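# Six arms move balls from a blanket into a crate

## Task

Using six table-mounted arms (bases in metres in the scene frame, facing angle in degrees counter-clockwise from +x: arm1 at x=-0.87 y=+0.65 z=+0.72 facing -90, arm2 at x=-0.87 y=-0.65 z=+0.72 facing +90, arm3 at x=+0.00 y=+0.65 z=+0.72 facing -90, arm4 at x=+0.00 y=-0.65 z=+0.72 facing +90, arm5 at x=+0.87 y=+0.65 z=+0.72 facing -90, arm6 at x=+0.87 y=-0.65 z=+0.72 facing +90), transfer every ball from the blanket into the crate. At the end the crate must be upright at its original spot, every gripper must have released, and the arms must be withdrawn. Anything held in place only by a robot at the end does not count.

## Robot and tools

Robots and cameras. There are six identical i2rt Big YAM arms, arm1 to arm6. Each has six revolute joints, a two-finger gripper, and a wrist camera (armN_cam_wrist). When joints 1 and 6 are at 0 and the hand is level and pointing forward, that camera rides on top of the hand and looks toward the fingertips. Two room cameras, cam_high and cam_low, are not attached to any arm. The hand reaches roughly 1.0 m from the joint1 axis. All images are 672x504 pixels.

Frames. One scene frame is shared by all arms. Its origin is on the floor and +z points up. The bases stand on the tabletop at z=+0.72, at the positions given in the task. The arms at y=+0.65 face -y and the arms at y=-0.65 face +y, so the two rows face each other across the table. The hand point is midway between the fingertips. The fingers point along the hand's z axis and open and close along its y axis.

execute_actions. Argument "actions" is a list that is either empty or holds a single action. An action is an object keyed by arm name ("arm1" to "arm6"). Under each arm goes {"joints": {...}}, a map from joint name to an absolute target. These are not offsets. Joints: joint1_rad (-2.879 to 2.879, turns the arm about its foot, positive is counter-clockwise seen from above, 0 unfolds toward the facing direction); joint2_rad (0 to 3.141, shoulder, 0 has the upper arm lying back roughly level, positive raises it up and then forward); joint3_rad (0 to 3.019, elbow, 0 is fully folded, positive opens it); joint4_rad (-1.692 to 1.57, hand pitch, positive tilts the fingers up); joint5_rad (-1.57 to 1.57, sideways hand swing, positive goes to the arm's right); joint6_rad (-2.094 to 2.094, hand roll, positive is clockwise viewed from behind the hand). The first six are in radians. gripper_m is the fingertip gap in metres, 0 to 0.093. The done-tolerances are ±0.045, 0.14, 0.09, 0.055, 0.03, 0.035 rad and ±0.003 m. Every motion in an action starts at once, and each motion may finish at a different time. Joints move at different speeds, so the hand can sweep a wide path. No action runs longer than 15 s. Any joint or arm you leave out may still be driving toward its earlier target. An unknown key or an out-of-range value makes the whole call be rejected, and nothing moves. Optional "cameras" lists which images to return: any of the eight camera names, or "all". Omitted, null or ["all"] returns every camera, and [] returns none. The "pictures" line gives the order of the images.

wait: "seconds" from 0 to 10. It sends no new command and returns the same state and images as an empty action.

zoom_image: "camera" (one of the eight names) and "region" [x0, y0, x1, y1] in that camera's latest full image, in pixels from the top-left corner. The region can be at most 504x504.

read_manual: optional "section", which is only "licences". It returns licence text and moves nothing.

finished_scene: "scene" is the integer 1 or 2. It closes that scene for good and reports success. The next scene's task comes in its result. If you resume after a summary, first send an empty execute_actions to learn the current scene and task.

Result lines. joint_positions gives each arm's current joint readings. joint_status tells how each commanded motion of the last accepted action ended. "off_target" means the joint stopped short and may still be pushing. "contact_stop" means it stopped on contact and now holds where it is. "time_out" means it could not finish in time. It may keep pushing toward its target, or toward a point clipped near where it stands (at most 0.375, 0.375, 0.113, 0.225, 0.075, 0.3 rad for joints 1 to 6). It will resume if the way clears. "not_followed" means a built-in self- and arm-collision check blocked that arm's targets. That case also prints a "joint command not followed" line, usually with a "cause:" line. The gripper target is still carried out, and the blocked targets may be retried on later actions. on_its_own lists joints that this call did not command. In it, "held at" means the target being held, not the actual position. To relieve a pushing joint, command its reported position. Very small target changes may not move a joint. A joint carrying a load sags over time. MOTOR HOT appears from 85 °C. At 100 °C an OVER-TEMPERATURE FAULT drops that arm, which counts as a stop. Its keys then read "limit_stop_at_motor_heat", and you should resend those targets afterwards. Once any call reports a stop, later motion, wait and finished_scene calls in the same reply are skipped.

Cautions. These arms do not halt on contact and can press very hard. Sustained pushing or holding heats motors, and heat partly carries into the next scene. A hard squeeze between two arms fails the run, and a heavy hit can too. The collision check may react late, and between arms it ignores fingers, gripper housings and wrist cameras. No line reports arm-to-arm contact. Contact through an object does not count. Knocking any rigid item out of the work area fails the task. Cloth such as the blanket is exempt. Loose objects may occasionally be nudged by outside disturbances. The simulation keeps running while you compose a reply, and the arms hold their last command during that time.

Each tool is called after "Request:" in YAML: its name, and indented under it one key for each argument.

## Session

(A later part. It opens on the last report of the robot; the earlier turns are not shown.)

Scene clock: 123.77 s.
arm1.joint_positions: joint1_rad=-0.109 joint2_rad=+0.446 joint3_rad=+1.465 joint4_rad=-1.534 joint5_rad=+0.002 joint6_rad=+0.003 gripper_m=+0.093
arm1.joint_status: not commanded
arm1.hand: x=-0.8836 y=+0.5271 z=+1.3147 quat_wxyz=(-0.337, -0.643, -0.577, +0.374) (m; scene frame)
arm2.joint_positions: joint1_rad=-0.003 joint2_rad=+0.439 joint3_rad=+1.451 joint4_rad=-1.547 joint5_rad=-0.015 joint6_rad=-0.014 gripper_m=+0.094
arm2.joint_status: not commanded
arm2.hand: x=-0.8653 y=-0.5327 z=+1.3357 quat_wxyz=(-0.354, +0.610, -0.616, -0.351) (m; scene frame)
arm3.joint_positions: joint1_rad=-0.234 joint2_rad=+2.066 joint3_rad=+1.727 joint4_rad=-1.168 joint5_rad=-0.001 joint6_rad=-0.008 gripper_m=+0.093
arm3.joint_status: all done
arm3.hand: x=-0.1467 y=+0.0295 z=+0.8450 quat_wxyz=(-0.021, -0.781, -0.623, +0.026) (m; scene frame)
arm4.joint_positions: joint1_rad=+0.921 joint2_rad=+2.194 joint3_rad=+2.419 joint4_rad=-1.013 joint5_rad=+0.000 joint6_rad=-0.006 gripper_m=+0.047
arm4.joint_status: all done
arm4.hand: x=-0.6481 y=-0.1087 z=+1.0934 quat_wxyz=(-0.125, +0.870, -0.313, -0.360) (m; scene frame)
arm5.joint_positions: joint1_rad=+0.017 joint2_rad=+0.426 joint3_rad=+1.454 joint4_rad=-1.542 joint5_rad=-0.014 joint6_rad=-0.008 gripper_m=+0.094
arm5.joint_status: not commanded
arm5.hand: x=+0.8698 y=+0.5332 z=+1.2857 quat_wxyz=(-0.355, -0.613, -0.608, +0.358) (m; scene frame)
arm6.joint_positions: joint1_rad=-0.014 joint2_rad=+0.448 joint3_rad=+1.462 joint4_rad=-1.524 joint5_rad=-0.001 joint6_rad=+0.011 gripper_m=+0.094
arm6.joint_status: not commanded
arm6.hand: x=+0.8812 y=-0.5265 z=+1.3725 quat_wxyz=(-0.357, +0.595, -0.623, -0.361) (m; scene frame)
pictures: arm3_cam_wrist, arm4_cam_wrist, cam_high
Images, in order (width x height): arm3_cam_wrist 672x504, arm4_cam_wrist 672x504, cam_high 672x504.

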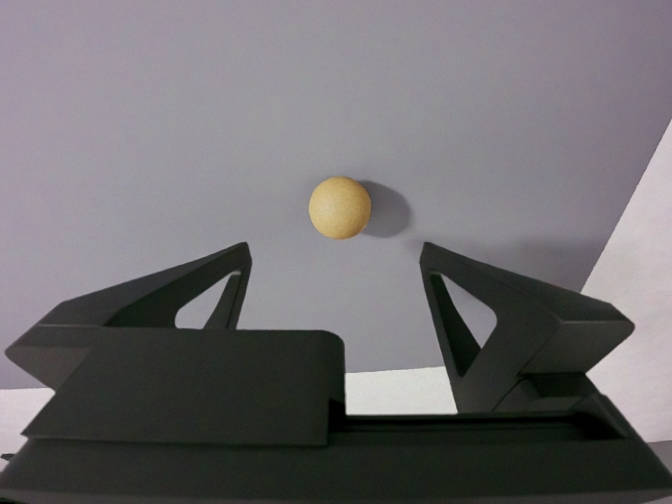

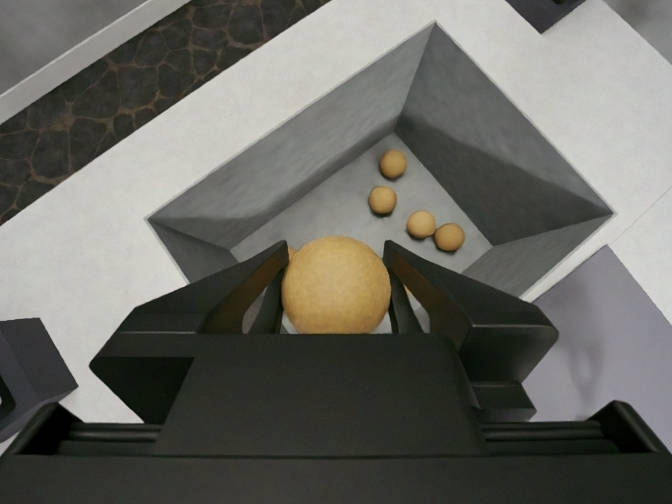

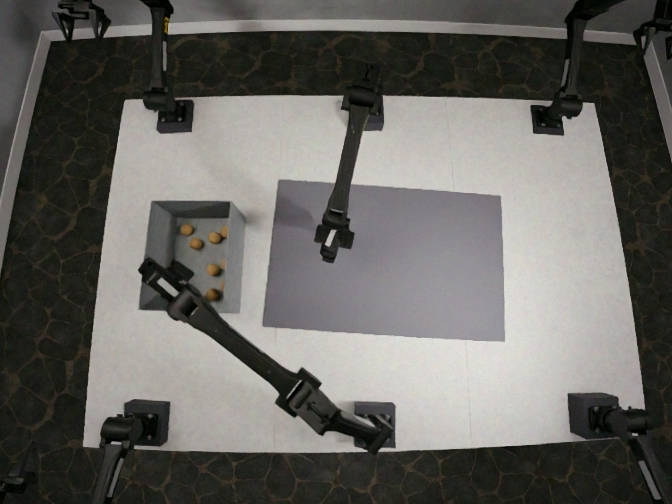

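Request:
execute_actions:
  actions:
    - {"arm3":{"joints":{"joint2_rad":2.195,"joint3_rad":1.665,"joint4_rad":-0.975}},"arm4":{"joints":{"joint2_rad":2.5,"joint3_rad":2.49}}}
  cameras: ["arm4_cam_wrist","arm3_cam_wrist"]

Scene clock: 125.53 s.
arm1.joint_positions: joint1_rad=-0.109 joint2_rad=+0.446 joint3_rad=+1.465 joint4_rad=-1.534 joint5_rad=+0.002 joint6_rad=+0.003 gripper_m=+0.093
arm1.joint_status: not commanded
arm1.hand: x=-0.8836 y=+0.5271 z=+1.3147 quat_wxyz=(-0.337, -0.643, -0.577, +0.374) (m; scene frame)
arm2.joint_positions: joint1_rad=-0.003 joint2_rad=+0.439 joint3_rad=+1.451 joint4_rad=-1.547 joint5_rad=-0.015 joint6_rad=-0.014 gripper_m=+0.094
arm2.joint_status: not commanded
arm2.hand: x=-0.8653 y=-0.5327 z=+1.3357 quat_wxyz=(-0.354, +0.610, -0.616, -0.351) (m; scene frame)
arm3.joint_positions: joint1_rad=-0.233 joint2_rad=+2.182 joint3_rad=+1.669 joint4_rad=-0.991 joint5_rad=+0.001 joint6_rad=-0.008 gripper_m=+0.093
arm3.joint_status: all done
arm3.hand: x=-0.1485 y=+0.0235 z=+0.7545 quat_wxyz=(-0.020, -0.781, -0.623, +0.028) (m; scene frame)
arm4.joint_positions: joint1_rad=+0.921 joint2_rad=+2.518 joint3_rad=+2.464 joint4_rad=-1.007 joint5_rad=+0.000 joint6_rad=-0.006 gripper_m=+0.047
arm4.joint_status: all done
arm4.hand: x=-0.6700 y=-0.0945 z=+0.8452 quat_wxyz=(-0.080, +0.911, -0.326, -0.238) (m; scene frame)
arm5.joint_positions: joint1_rad=+0.017 joint2_rad=+0.426 joint3_rad=+1.454 joint4_rad=-1.542 joint5_rad=-0.014 joint6_rad=-0.008 gripper_m=+0.094
arm5.joint_status: not commanded
arm5.hand: x=+0.8698 y=+0.5332 z=+1.2857 quat_wxyz=(-0.355, -0.613, -0.608, +0.358) (m; scene frame)
arm6.joint_positions: joint1_rad=-0.014 joint2_rad=+0.448 joint3_rad=+1.462 joint4_rad=-1.524 joint5_rad=-0.001 joint6_rad=+0.011 gripper_m=+0.094
arm6.joint_status: not commanded
arm6.hand: x=+0.8812 y=-0.5265 z=+1.3725 quat_wxyz=(-0.357, +0.595, -0.623, -0.361) (m; scene frame)
pictures: arm3_cam_wrist, arm4_cam_wrist
Images, in order (width x height): arm3_cam_wrist 672x504, arm4_cam_wrist 672x504.

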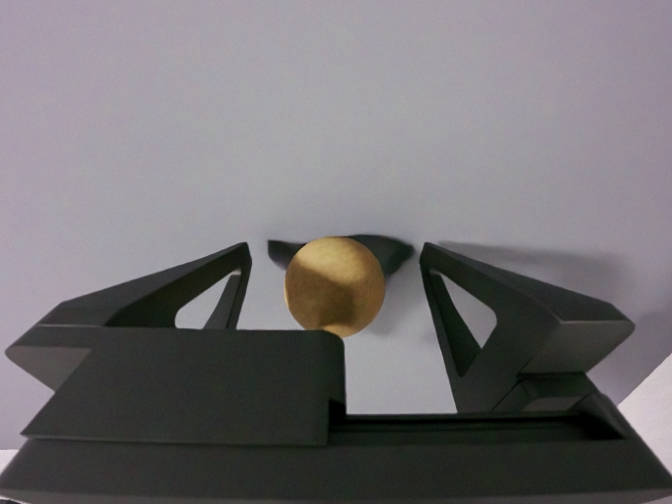

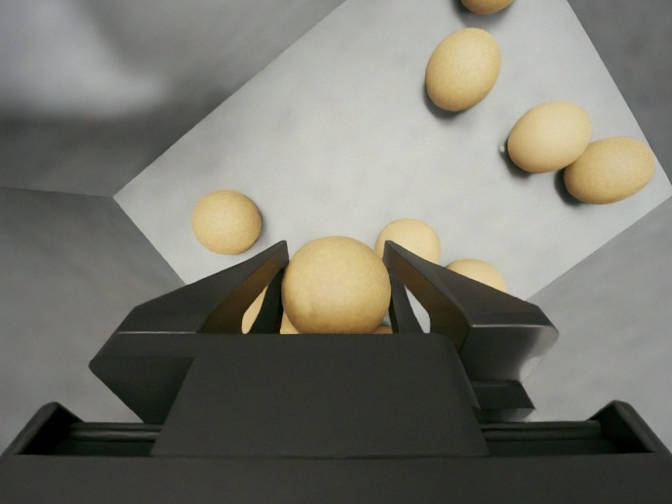

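Request:
execute_actions:
  actions:
    - {"arm3":{"joints":{"joint2_rad":2.215,"gripper_m":0.033}},"arm4":{"joints":{"gripper_m":0.075}}}
  cameras: ["arm3_cam_wrist"]

Request:
execute_actions:
  actions:
    - {"arm3":{"joints":{"joint2_rad":1.45,"joint3_rad":1.45,"joint4_rad":-1.5}},"arm4":{"joints":{"joint2_rad":2.2,"gripper_m":0.093}}}
  cameras: ["arm3_cam_wrist"]

Request:
execute_actions:
  actions:
    - {"arm4":{"joints":{"joint2_rad":1.6,"joint3_rad":1.55,"joint4_rad":-1.5}}}
  cameras: []

Request:
execute_actions:
  actions:
    - {"arm3":{"joints":{"joint1_rad":-0.81}},"arm4":{"joints":{"joint1_rad":0.0,"joint2_rad":0.45,"joint3_rad":1.47,"joint4_rad":-1.54}}}
  cameras: ["cam_high"]

Request:
execute_actions:
  actions:
    - {"arm3":{"joints":{"joint2_rad":2.2,"joint3_rad":2.46,"joint4_rad":-0.994}}}
  cameras: ["arm3_cam_wrist","cam_high"]

Scene clock: 127.03 s.
arm1.joint_positions: joint1_rad=-0.109 joint2_rad=+0.446 joint3_rad=+1.465 joint4_rad=-1.534 joint5_rad=+0.002 joint6_rad=+0.003 gripper_m=+0.093
arm1.joint_status: not commanded
arm1.hand: x=-0.8836 y=+0.5271 z=+1.3147 quat_wxyz=(-0.337, -0.643, -0.577, +0.374) (m; scene frame)
arm2.joint_positions: joint1_rad=-0.003 joint2_rad=+0.439 joint3_rad=+1.451 joint4_rad=-1.547 joint5_rad=-0.015 joint6_rad=-0.014 gripper_m=+0.094
arm2.joint_status: not commanded
arm2.hand: x=-0.8653 y=-0.5327 z=+1.3357 quat_wxyz=(-0.354, +0.610, -0.616, -0.351) (m; scene frame)
arm3.joint_positions: joint1_rad=-0.233 joint2_rad=+2.188 joint3_rad=+1.669 joint4_rad=-0.991 joint5_rad=+0.001 joint6_rad=-0.008 gripper_m=+0.047
arm3.joint_status: gripper_m off_target (ended at +0.047, target +0.033); the others done
arm3.hand: x=-0.1482 y=+0.0245 z=+0.7505 quat_wxyz=(-0.018, -0.781, -0.623, +0.025) (m; scene frame)
arm4.joint_positions: joint1_rad=+0.921 joint2_rad=+2.518 joint3_rad=+2.464 joint4_rad=-1.007 joint5_rad=+0.000 joint6_rad=-0.006 gripper_m=+0.075
arm4.joint_status: all done
arm4.hand: x=-0.6700 y=-0.0945 z=+0.8452 quat_wxyz=(-0.080, +0.911, -0.326, -0.238) (m; scene frame)
arm5.joint_positions: joint1_rad=+0.017 joint2_rad=+0.426 joint3_rad=+1.454 joint4_rad=-1.542 joint5_rad=-0.014 joint6_rad=-0.008 gripper_m=+0.094
arm5.joint_status: not commanded
arm5.hand: x=+0.8698 y=+0.5332 z=+1.2857 quat_wxyz=(-0.355, -0.613, -0.608, +0.358) (m; scene frame)
arm6.joint_positions: joint1_rad=-0.014 joint2_rad=+0.448 joint3_rad=+1.462 joint4_rad=-1.524 joint5_rad=-0.001 joint6_rad=+0.011 gripper_m=+0.094
arm6.joint_status: not commanded
arm6.hand: x=+0.8812 y=-0.5265 z=+1.3725 quat_wxyz=(-0.357, +0.595, -0.623, -0.361) (m; scene frame)
pictures: arm3_cam_wrist
Images, in order (width x height): arm3_cam_wrist 672x504.

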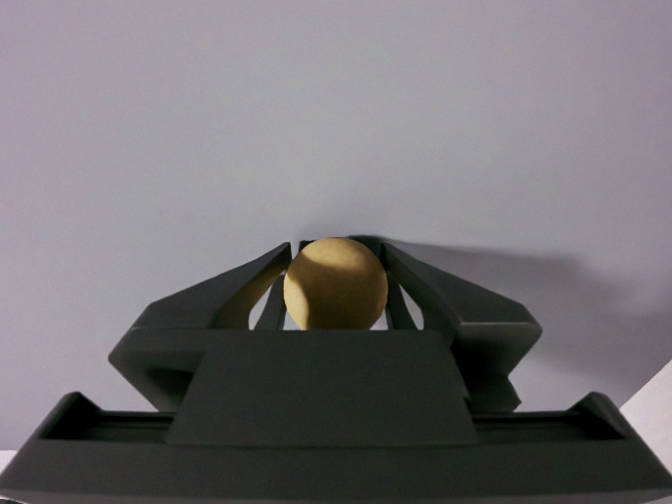

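Scene clock: 128.63 s.
arm1.joint_positions: joint1_rad=-0.109 joint2_rad=+0.446 joint3_rad=+1.465 joint4_rad=-1.534 joint5_rad=+0.002 joint6_rad=+0.003 gripper_m=+0.093
arm1.joint_status: not commanded
arm1.hand: x=-0.8836 y=+0.5271 z=+1.3147 quat_wxyz=(-0.337, -0.643, -0.577, +0.374) (m; scene frame)
arm2.joint_positions: joint1_rad=-0.003 joint2_rad=+0.439 joint3_rad=+1.451 joint4_rad=-1.547 joint5_rad=-0.015 joint6_rad=-0.014 gripper_m=+0.094
arm2.joint_status: not commanded
arm2.hand: x=-0.8653 y=-0.5327 z=+1.3357 quat_wxyz=(-0.354, +0.610, -0.616, -0.351) (m; scene frame)
arm3.joint_positions: joint1_rad=-0.233 joint2_rad=+1.450 joint3_rad=+1.435 joint4_rad=-1.485 joint5_rad=+0.001 joint6_rad=-0.008 gripper_m=+0.047
arm3.joint_status: all done
arm3.hand: x=-0.1020 y=+0.2193 z=+1.0489 quat_wxyz=(-0.021, -0.781, -0.623, +0.029) (m; scene frame)
arm4.joint_positions: joint1_rad=+0.921 joint2_rad=+2.174 joint3_rad=+2.487 joint4_rad=-1.007 joint5_rad=+0.000 joint6_rad=-0.006 gripper_m=+0.093
arm4.joint_status: all done
arm4.hand: x=-0.6487 y=-0.1073 z=+1.1483 quat_wxyz=(-0.140, +0.852, -0.307, -0.400) (m; scene frame)
arm5.joint_positions: joint1_rad=+0.017 joint2_rad=+0.426 joint3_rad=+1.454 joint4_rad=-1.542 joint5_rad=-0.014 joint6_rad=-0.008 gripper_m=+0.094
arm5.joint_status: not commanded
arm5.hand: x=+0.8698 y=+0.5332 z=+1.2857 quat_wxyz=(-0.355, -0.613, -0.608, +0.358) (m; scene frame)
arm6.joint_positions: joint1_rad=-0.014 joint2_rad=+0.448 joint3_rad=+1.462 joint4_rad=-1.524 joint5_rad=-0.001 joint6_rad=+0.011 gripper_m=+0.094
arm6.joint_status: not commanded
arm6.hand: x=+0.8812 y=-0.5265 z=+1.3725 quat_wxyz=(-0.357, +0.595, -0.623, -0.361) (m; scene frame)
pictures: arm3_cam_wrist
Images, in order (width x height): arm3_cam_wrist 672x504.

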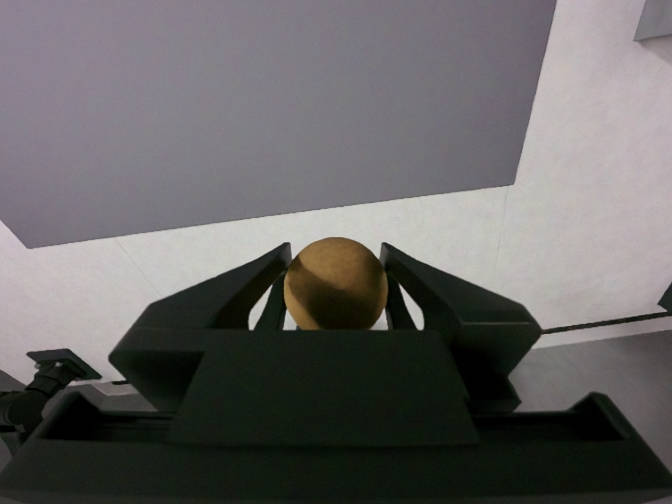

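Scene clock: 130.50 s.
arm1.joint_positions: joint1_rad=-0.109 joint2_rad=+0.446 joint3_rad=+1.465 joint4_rad=-1.534 joint5_rad=+0.002 joint6_rad=+0.003 gripper_m=+0.093
arm1.joint_status: not commanded
arm1.hand: x=-0.8836 y=+0.5271 z=+1.3147 quat_wxyz=(-0.337, -0.643, -0.577, +0.374) (m; scene frame)
arm2.joint_positions: joint1_rad=-0.003 joint2_rad=+0.439 joint3_rad=+1.451 joint4_rad=-1.547 joint5_rad=-0.015 joint6_rad=-0.014 gripper_m=+0.094
arm2.joint_status: not commanded
arm2.hand: x=-0.8653 y=-0.5327 z=+1.3357 quat_wxyz=(-0.354, +0.610, -0.616, -0.351) (m; scene frame)
arm3.joint_positions: joint1_rad=-0.233 joint2_rad=+1.450 joint3_rad=+1.435 joint4_rad=-1.485 joint5_rad=+0.001 joint6_rad=-0.008 gripper_m=+0.047
arm3.joint_status: not commanded
arm3.hand: x=-0.1020 y=+0.2193 z=+1.0489 quat_wxyz=(-0.021, -0.781, -0.623, +0.029) (m; scene frame)
arm4.joint_positions: joint1_rad=+0.921 joint2_rad=+1.598 joint3_rad=+1.545 joint4_rad=-1.486 joint5_rad=+0.000 joint6_rad=-0.006 gripper_m=+0.093
arm4.joint_status: all done
arm4.hand: x=-0.3753 y=-0.3352 z=+1.0261 quat_wxyz=(+0.001, +0.942, -0.336, -0.016) (m; scene frame)
arm5.joint_positions: joint1_rad=+0.017 joint2_rad=+0.426 joint3_rad=+1.454 joint4_rad=-1.542 joint5_rad=-0.014 joint6_rad=-0.008 gripper_m=+0.094
arm5.joint_status: not commanded
arm5.hand: x=+0.8698 y=+0.5332 z=+1.2857 quat_wxyz=(-0.355, -0.613, -0.608, +0.358) (m; scene frame)
arm6.joint_positions: joint1_rad=-0.014 joint2_rad=+0.448 joint3_rad=+1.462 joint4_rad=-1.524 joint5_rad=-0.001 joint6_rad=+0.011 gripper_m=+0.094
arm6.joint_status: not commanded
arm6.hand: x=+0.8812 y=-0.5265 z=+1.3725 quat_wxyz=(-0.357, +0.595, -0.623, -0.361) (m; scene frame)
pictures: none
No camera images: the call's "cameras" was empty. Leave "cameras" out to get every camera's image.

Scene clock: 132.13 s.
arm1.joint_positions: joint1_rad=-0.109 joint2_rad=+0.446 joint3_rad=+1.465 joint4_rad=-1.534 joint5_rad=+0.002 joint6_rad=+0.003 gripper_m=+0.093
arm1.joint_status: not commanded
arm1.hand: x=-0.8836 y=+0.5271 z=+1.3147 quat_wxyz=(-0.337, -0.643, -0.577, +0.374) (m; scene frame)
arm2.joint_positions: joint1_rad=-0.003 joint2_rad=+0.439 joint3_rad=+1.451 joint4_rad=-1.547 joint5_rad=-0.015 joint6_rad=-0.014 gripper_m=+0.094
arm2.joint_status: not commanded
arm2.hand: x=-0.8653 y=-0.5327 z=+1.3357 quat_wxyz=(-0.354, +0.610, -0.616, -0.351) (m; scene frame)
arm3.joint_positions: joint1_rad=-0.813 joint2_rad=+1.450 joint3_rad=+1.435 joint4_rad=-1.485 joint5_rad=+0.001 joint6_rad=-0.008 gripper_m=+0.047
arm3.joint_status: all done
arm3.hand: x=-0.3215 y=+0.3459 z=+1.0491 quat_wxyz=(-0.013, -0.927, -0.374, +0.034) (m; scene frame)
arm4.joint_positions: joint1_rad=+0.008 joint2_rad=+0.451 joint3_rad=+1.468 joint4_rad=-1.522 joint5_rad=+0.002 joint6_rad=-0.006 gripper_m=+0.093
arm4.joint_status: all done
arm4.hand: x=+0.0087 y=-0.5175 z=+1.3467 quat_wxyz=(-0.362, +0.601, -0.621, -0.350) (m; scene frame)
arm5.joint_positions: joint1_rad=+0.017 joint2_rad=+0.426 joint3_rad=+1.454 joint4_rad=-1.542 joint5_rad=-0.014 joint6_rad=-0.008 gripper_m=+0.094
arm5.joint_status: not commanded
arm5.hand: x=+0.8698 y=+0.5332 z=+1.2857 quat_wxyz=(-0.355, -0.613, -0.608, +0.358) (m; scene frame)
arm6.joint_positions: joint1_rad=-0.014 joint2_rad=+0.448 joint3_rad=+1.462 joint4_rad=-1.524 joint5_rad=-0.001 joint6_rad=+0.011 gripper_m=+0.094
arm6.joint_status: not commanded
arm6.hand: x=+0.8812 y=-0.5265 z=+1.3725 quat_wxyz=(-0.357, +0.595, -0.623, -0.361) (m; scene frame)
pictures: cam_high
Images, in order (width x height): cam_high 672x504.

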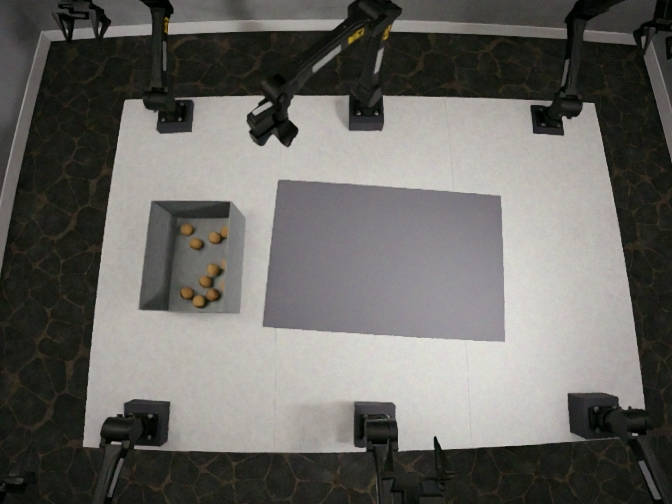

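Scene clock: 133.93 s.
arm1.joint_positions: joint1_rad=-0.109 joint2_rad=+0.446 joint3_rad=+1.465 joint4_rad=-1.534 joint5_rad=+0.002 joint6_rad=+0.003 gripper_m=+0.093
arm1.joint_status: not commanded
arm1.hand: x=-0.8836 y=+0.5271 z=+1.3147 quat_wxyz=(-0.337, -0.643, -0.577, +0.374) (m; scene frame)
arm2.joint_positions: joint1_rad=-0.003 joint2_rad=+0.439 joint3_rad=+1.451 joint4_rad=-1.547 joint5_rad=-0.015 joint6_rad=-0.014 gripper_m=+0.094
arm2.joint_status: not commanded
arm2.hand: x=-0.8653 y=-0.5327 z=+1.3357 quat_wxyz=(-0.354, +0.610, -0.616, -0.351) (m; scene frame)
arm3.joint_positions: joint1_rad=-0.813 joint2_rad=+2.188 joint3_rad=+2.415 joint4_rad=-1.017 joint5_rad=+0.001 joint6_rad=-0.008 gripper_m=+0.047
arm3.joint_status: all done
arm3.hand: x=-0.6107 y=+0.0715 z=+1.0979 quat_wxyz=(-0.140, -0.857, -0.346, +0.355) (m; scene frame)
arm4.joint_positions: joint1_rad=+0.008 joint2_rad=+0.451 joint3_rad=+1.468 joint4_rad=-1.522 joint5_rad=+0.002 joint6_rad=-0.006 gripper_m=+0.093
arm4.joint_status: not commanded
arm4.hand: x=+0.0087 y=-0.5175 z=+1.3467 quat_wxyz=(-0.362, +0.601, -0.621, -0.350) (m; scene frame)
arm5.joint_positions: joint1_rad=+0.017 joint2_rad=+0.426 joint3_rad=+1.454 joint4_rad=-1.542 joint5_rad=-0.014 joint6_rad=-0.008 gripper_m=+0.094
arm5.joint_status: not commanded
arm5.hand: x=+0.8698 y=+0.5332 z=+1.2857 quat_wxyz=(-0.355, -0.613, -0.608, +0.358) (m; scene frame)
arm6.joint_positions: joint1_rad=-0.014 joint2_rad=+0.448 joint3_rad=+1.462 joint4_rad=-1.524 joint5_rad=-0.001 joint6_rad=+0.011 gripper_m=+0.094
arm6.joint_status: not commanded
arm6.hand: x=+0.8812 y=-0.5265 z=+1.3725 quat_wxyz=(-0.357, +0.595, -0.623, -0.361) (m; scene frame)
pictures: arm3_cam_wrist, cam_high
Images, in order (width x height): arm3_cam_wrist 672x504, cam_high 672x504.

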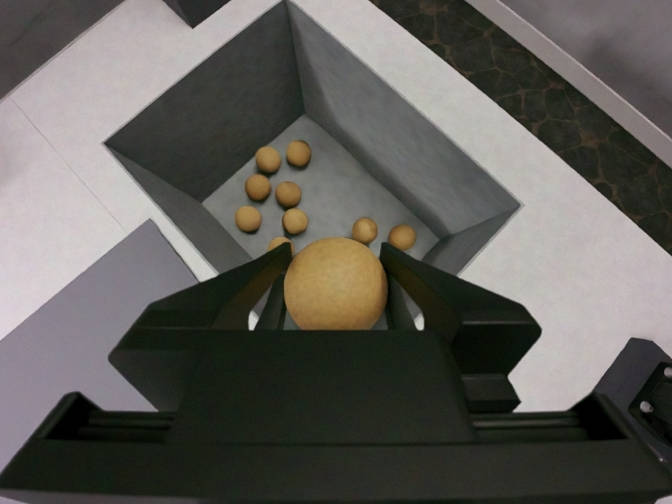

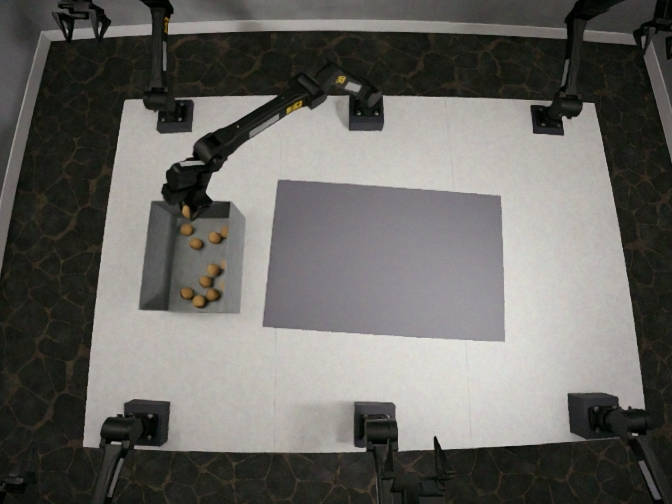

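Request:
execute_actions:
  actions:
    - {"arm3":{"joints":{"joint1_rad":-0.84,"joint2_rad":2.49,"joint3_rad":2.49}}}
  cameras: ["arm3_cam_wrist"]

Request:
execute_actions:
  actions:
    - {"arm3":{"joints":{"gripper_m":0.075}}}
  cameras: ["arm3_cam_wrist"]

Request:
execute_actions:
  actions:
    - {"arm3":{"joints":{"joint2_rad":2.2,"gripper_m":0.093}}}
  cameras: ["arm3_cam_wrist"]

Request:
execute_actions:
  actions:
    - {"arm3":{"joints":{"joint2_rad":1.5,"joint3_rad":1.5,"joint4_rad":-1.5}}}
  cameras: []

Request:
execute_actions:
  actions:
    - {"arm3":{"joints":{"joint1_rad":0.0,"joint2_rad":0.45,"joint3_rad":1.47,"joint4_rad":-1.54}}}
  cameras: ["cam_high","cam_low"]

Scene clock: 136.07 s.
arm1.joint_positions: joint1_rad=-0.109 joint2_rad=+0.446 joint3_rad=+1.465 joint4_rad=-1.534 joint5_rad=+0.002 joint6_rad=+0.003 gripper_m=+0.093
arm1.joint_status: not commanded
arm1.hand: x=-0.8836 y=+0.5271 z=+1.3147 quat_wxyz=(-0.337, -0.643, -0.577, +0.374) (m; scene frame)
arm2.joint_positions: joint1_rad=-0.003 joint2_rad=+0.439 joint3_rad=+1.451 joint4_rad=-1.547 joint5_rad=-0.015 joint6_rad=-0.014 gripper_m=+0.094
arm2.joint_status: not commanded
arm2.hand: x=-0.8653 y=-0.5327 z=+1.3357 quat_wxyz=(-0.354, +0.610, -0.616, -0.351) (m; scene frame)
arm3.joint_positions: joint1_rad=-0.833 joint2_rad=+2.479 joint3_rad=+2.465 joint4_rad=-1.009 joint5_rad=+0.001 joint6_rad=-0.008 gripper_m=+0.047
arm3.joint_status: all done
arm3.hand: x=-0.6446 y=+0.0627 z=+0.8809 quat_wxyz=(-0.097, -0.896, -0.351, +0.254) (m; scene frame)
arm4.joint_positions: joint1_rad=+0.008 joint2_rad=+0.451 joint3_rad=+1.468 joint4_rad=-1.522 joint5_rad=+0.002 joint6_rad=-0.006 gripper_m=+0.093
arm4.joint_status: not commanded
arm4.hand: x=+0.0087 y=-0.5175 z=+1.3467 quat_wxyz=(-0.362, +0.601, -0.621, -0.350) (m; scene frame)
arm5.joint_positions: joint1_rad=+0.017 joint2_rad=+0.426 joint3_rad=+1.454 joint4_rad=-1.542 joint5_rad=-0.014 joint6_rad=-0.008 gripper_m=+0.094
arm5.joint_status: not commanded
arm5.hand: x=+0.8698 y=+0.5332 z=+1.2857 quat_wxyz=(-0.355, -0.613, -0.608, +0.358) (m; scene frame)
arm6.joint_positions: joint1_rad=-0.014 joint2_rad=+0.448 joint3_rad=+1.462 joint4_rad=-1.524 joint5_rad=-0.001 joint6_rad=+0.011 gripper_m=+0.094
arm6.joint_status: not commanded
arm6.hand: x=+0.8812 y=-0.5265 z=+1.3725 quat_wxyz=(-0.357, +0.595, -0.623, -0.361) (m; scene frame)
pictures: arm3_cam_wrist
Images, in order (width x height): arm3_cam_wrist 672x504.

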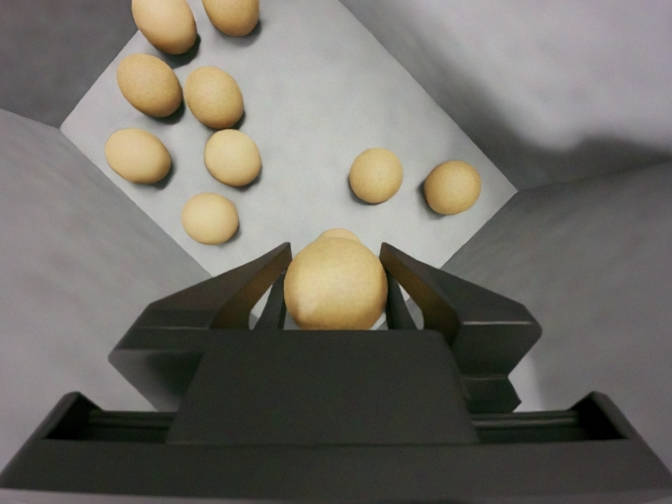

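Scene clock: 136.63 s.
arm1.joint_positions: joint1_rad=-0.109 joint2_rad=+0.446 joint3_rad=+1.465 joint4_rad=-1.534 joint5_rad=+0.002 joint6_rad=+0.003 gripper_m=+0.093
arm1.joint_status: not commanded
arm1.hand: x=-0.8836 y=+0.5271 z=+1.3147 quat_wxyz=(-0.337, -0.643, -0.577, +0.374) (m; scene frame)
arm2.joint_positions: joint1_rad=-0.003 joint2_rad=+0.439 joint3_rad=+1.451 joint4_rad=-1.547 joint5_rad=-0.015 joint6_rad=-0.014 gripper_m=+0.094
arm2.joint_status: not commanded
arm2.hand: x=-0.8653 y=-0.5327 z=+1.3357 quat_wxyz=(-0.354, +0.610, -0.616, -0.351) (m; scene frame)
arm3.joint_positions: joint1_rad=-0.833 joint2_rad=+2.479 joint3_rad=+2.465 joint4_rad=-1.009 joint5_rad=+0.001 joint6_rad=-0.008 gripper_m=+0.075
arm3.joint_status: all done
arm3.hand: x=-0.6446 y=+0.0627 z=+0.8809 quat_wxyz=(-0.097, -0.896, -0.351, +0.254) (m; scene frame)
arm4.joint_positions: joint1_rad=+0.008 joint2_rad=+0.451 joint3_rad=+1.468 joint4_rad=-1.522 joint5_rad=+0.002 joint6_rad=-0.006 gripper_m=+0.093
arm4.joint_status: not commanded
arm4.hand: x=+0.0087 y=-0.5175 z=+1.3467 quat_wxyz=(-0.362, +0.601, -0.621, -0.350) (m; scene frame)
arm5.joint_positions: joint1_rad=+0.017 joint2_rad=+0.426 joint3_rad=+1.454 joint4_rad=-1.542 joint5_rad=-0.014 joint6_rad=-0.008 gripper_m=+0.094
arm5.joint_status: not commanded
arm5.hand: x=+0.8698 y=+0.5332 z=+1.2857 quat_wxyz=(-0.355, -0.613, -0.608, +0.358) (m; scene frame)
arm6.joint_positions: joint1_rad=-0.014 joint2_rad=+0.448 joint3_rad=+1.462 joint4_rad=-1.524 joint5_rad=-0.001 joint6_rad=+0.011 gripper_m=+0.094
arm6.joint_status: not commanded
arm6.hand: x=+0.8812 y=-0.5265 z=+1.3725 quat_wxyz=(-0.357, +0.595, -0.623, -0.361) (m; scene frame)
pictures: arm3_cam_wrist
Images, in order (width x height): arm3_cam_wrist 672x504.

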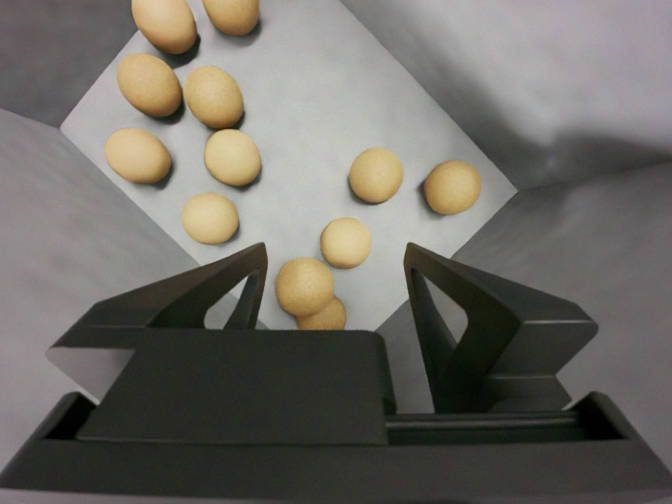

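Scene clock: 138.30 s.
arm1.joint_positions: joint1_rad=-0.109 joint2_rad=+0.446 joint3_rad=+1.465 joint4_rad=-1.534 joint5_rad=+0.002 joint6_rad=+0.003 gripper_m=+0.093
arm1.joint_status: not commanded
arm1.hand: x=-0.8836 y=+0.5271 z=+1.3147 quat_wxyz=(-0.337, -0.643, -0.577, +0.374) (m; scene frame)
arm2.joint_positions: joint1_rad=-0.003 joint2_rad=+0.439 joint3_rad=+1.451 joint4_rad=-1.547 joint5_rad=-0.015 joint6_rad=-0.014 gripper_m=+0.094
arm2.joint_status: not commanded
arm2.hand: x=-0.8653 y=-0.5327 z=+1.3357 quat_wxyz=(-0.354, +0.610, -0.616, -0.351) (m; scene frame)
arm3.joint_positions: joint1_rad=-0.833 joint2_rad=+2.204 joint3_rad=+2.485 joint4_rad=-1.009 joint5_rad=+0.001 joint6_rad=-0.008 gripper_m=+0.093
arm3.joint_status: all done
arm3.hand: x=-0.6290 y=+0.0770 z=+1.1236 quat_wxyz=(-0.146, -0.849, -0.333, +0.383) (m; scene frame)
arm4.joint_positions: joint1_rad=+0.008 joint2_rad=+0.451 joint3_rad=+1.468 joint4_rad=-1.522 joint5_rad=+0.002 joint6_rad=-0.006 gripper_m=+0.093
arm4.joint_status: not commanded
arm4.hand: x=+0.0087 y=-0.5175 z=+1.3467 quat_wxyz=(-0.362, +0.601, -0.621, -0.350) (m; scene frame)
arm5.joint_positions: joint1_rad=+0.017 joint2_rad=+0.426 joint3_rad=+1.454 joint4_rad=-1.542 joint5_rad=-0.014 joint6_rad=-0.008 gripper_m=+0.094
arm5.joint_status: not commanded
arm5.hand: x=+0.8698 y=+0.5332 z=+1.2857 quat_wxyz=(-0.355, -0.613, -0.608, +0.358) (m; scene frame)
arm6.joint_positions: joint1_rad=-0.014 joint2_rad=+0.448 joint3_rad=+1.462 joint4_rad=-1.524 joint5_rad=-0.001 joint6_rad=+0.011 gripper_m=+0.094
arm6.joint_status: not commanded
arm6.hand: x=+0.8812 y=-0.5265 z=+1.3725 quat_wxyz=(-0.357, +0.595, -0.623, -0.361) (m; scene frame)
pictures: arm3_cam_wrist
Images, in order (width x height): arm3_cam_wrist 672x504.

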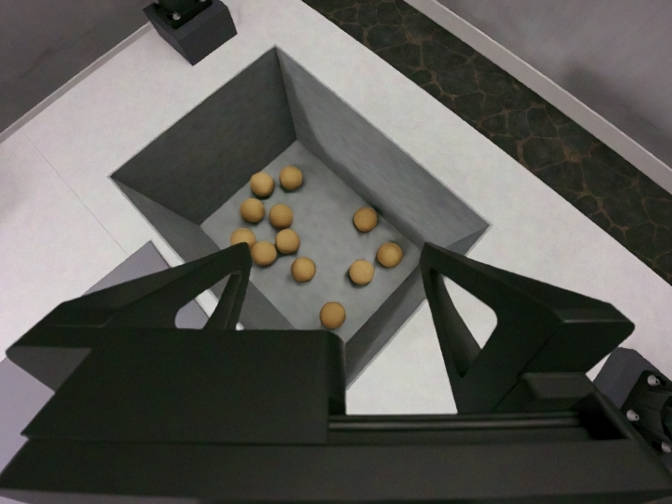

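Scene clock: 140.10 s.
arm1.joint_positions: joint1_rad=-0.109 joint2_rad=+0.446 joint3_rad=+1.465 joint4_rad=-1.534 joint5_rad=+0.002 joint6_rad=+0.003 gripper_m=+0.093
arm1.joint_status: not commanded
arm1.hand: x=-0.8836 y=+0.5271 z=+1.3147 quat_wxyz=(-0.337, -0.643, -0.577, +0.374) (m; scene frame)
arm2.joint_positions: joint1_rad=-0.003 joint2_rad=+0.439 joint3_rad=+1.451 joint4_rad=-1.547 joint5_rad=-0.015 joint6_rad=-0.014 gripper_m=+0.094
arm2.joint_status: not commanded
arm2.hand: x=-0.8653 y=-0.5327 z=+1.3357 quat_wxyz=(-0.354, +0.610, -0.616, -0.351) (m; scene frame)
arm3.joint_positions: joint1_rad=-0.833 joint2_rad=+1.506 joint3_rad=+1.495 joint4_rad=-1.485 joint5_rad=+0.001 joint6_rad=-0.008 gripper_m=+0.093
arm3.joint_status: all done
arm3.hand: x=-0.3439 y=+0.3371 z=+1.0490 quat_wxyz=(-0.013, -0.930, -0.365, +0.036) (m; scene frame)
arm4.joint_positions: joint1_rad=+0.008 joint2_rad=+0.451 joint3_rad=+1.468 joint4_rad=-1.522 joint5_rad=+0.002 joint6_rad=-0.006 gripper_m=+0.093
arm4.joint_status: not commanded
arm4.hand: x=+0.0087 y=-0.5175 z=+1.3467 quat_wxyz=(-0.362, +0.601, -0.621, -0.350) (m; scene frame)
arm5.joint_positions: joint1_rad=+0.017 joint2_rad=+0.426 joint3_rad=+1.454 joint4_rad=-1.542 joint5_rad=-0.014 joint6_rad=-0.008 gripper_m=+0.094
arm5.joint_status: not commanded
arm5.hand: x=+0.8698 y=+0.5332 z=+1.2857 quat_wxyz=(-0.355, -0.613, -0.608, +0.358) (m; scene frame)
arm6.joint_positions: joint1_rad=-0.014 joint2_rad=+0.448 joint3_rad=+1.462 joint4_rad=-1.524 joint5_rad=-0.001 joint6_rad=+0.011 gripper_m=+0.094
arm6.joint_status: not commanded
arm6.hand: x=+0.8812 y=-0.5265 z=+1.3725 quat_wxyz=(-0.357, +0.595, -0.623, -0.361) (m; scene frame)
pictures: none
No camera images: the call's "cameras" was empty. Leave "cameras" out to get every camera's image.

Scene clock: 141.80 s.
arm1.joint_positions: joint1_rad=-0.109 joint2_rad=+0.446 joint3_rad=+1.465 joint4_rad=-1.534 joint5_rad=+0.002 joint6_rad=+0.003 gripper_m=+0.093
arm1.joint_status: not commanded
arm1.hand: x=-0.8836 y=+0.5271 z=+1.3147 quat_wxyz=(-0.337, -0.643, -0.577, +0.374) (m; scene frame)
arm2.joint_positions: joint1_rad=-0.003 joint2_rad=+0.439 joint3_rad=+1.451 joint4_rad=-1.547 joint5_rad=-0.015 joint6_rad=-0.014 gripper_m=+0.094
arm2.joint_status: not commanded
arm2.hand: x=-0.8653 y=-0.5327 z=+1.3357 quat_wxyz=(-0.354, +0.610, -0.616, -0.351) (m; scene frame)
arm3.joint_positions: joint1_rad=-0.010 joint2_rad=+0.446 joint3_rad=+1.464 joint4_rad=-1.522 joint5_rad=-0.002 joint6_rad=-0.008 gripper_m=+0.093
arm3.joint_status: all done
arm3.hand: x=-0.0003 y=+0.5252 z=+1.3464 quat_wxyz=(-0.357, -0.608, -0.609, +0.362) (m; scene frame)
arm4.joint_positions: joint1_rad=+0.008 joint2_rad=+0.451 joint3_rad=+1.468 joint4_rad=-1.522 joint5_rad=+0.002 joint6_rad=-0.006 gripper_m=+0.093
arm4.joint_status: not commanded
arm4.hand: x=+0.0087 y=-0.5175 z=+1.3467 quat_wxyz=(-0.362, +0.601, -0.621, -0.350) (m; scene frame)
arm5.joint_positions: joint1_rad=+0.017 joint2_rad=+0.426 joint3_rad=+1.454 joint4_rad=-1.542 joint5_rad=-0.014 joint6_rad=-0.008 gripper_m=+0.094
arm5.joint_status: not commanded
arm5.hand: x=+0.8698 y=+0.5332 z=+1.2857 quat_wxyz=(-0.355, -0.613, -0.608, +0.358) (m; scene frame)
arm6.joint_positions: joint1_rad=-0.014 joint2_rad=+0.448 joint3_rad=+1.462 joint4_rad=-1.524 joint5_rad=-0.001 joint6_rad=+0.011 gripper_m=+0.094
arm6.joint_status: not commanded
arm6.hand: x=+0.8812 y=-0.5265 z=+1.3725 quat_wxyz=(-0.357, +0.595, -0.623, -0.361) (m; scene frame)
pictures: cam_high, cam_low
Images, in order (width x height): cam_high 672x504, cam_low 672x504.

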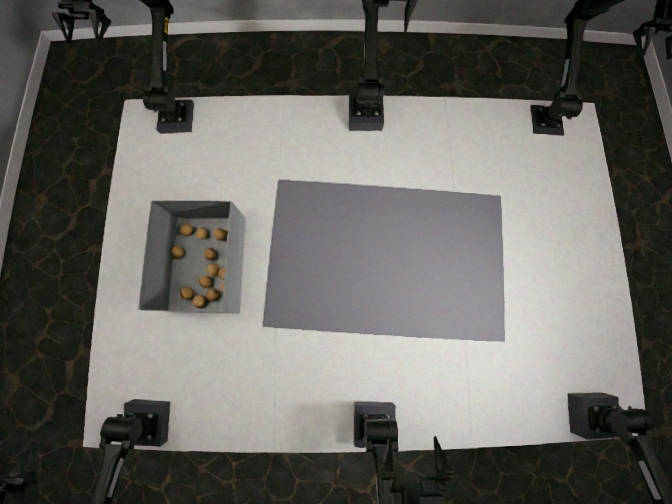

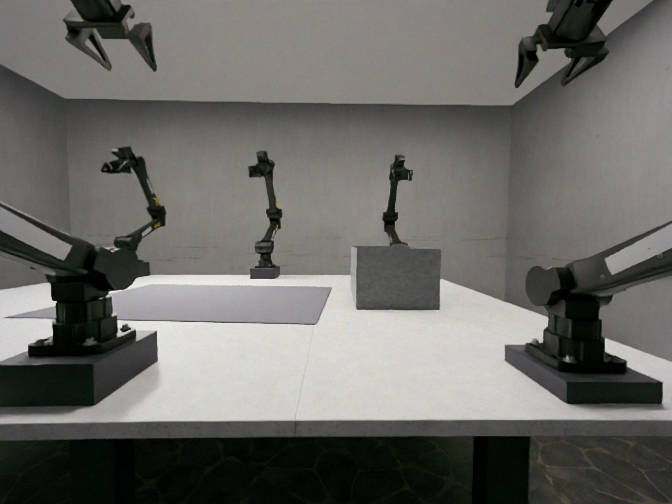

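The wrist view showed 12 balls in the crate, the blanket is empty, and the crate hasn't moved.

Request:
finished_scene:
  scene: 2

The scene is finished: the task was done.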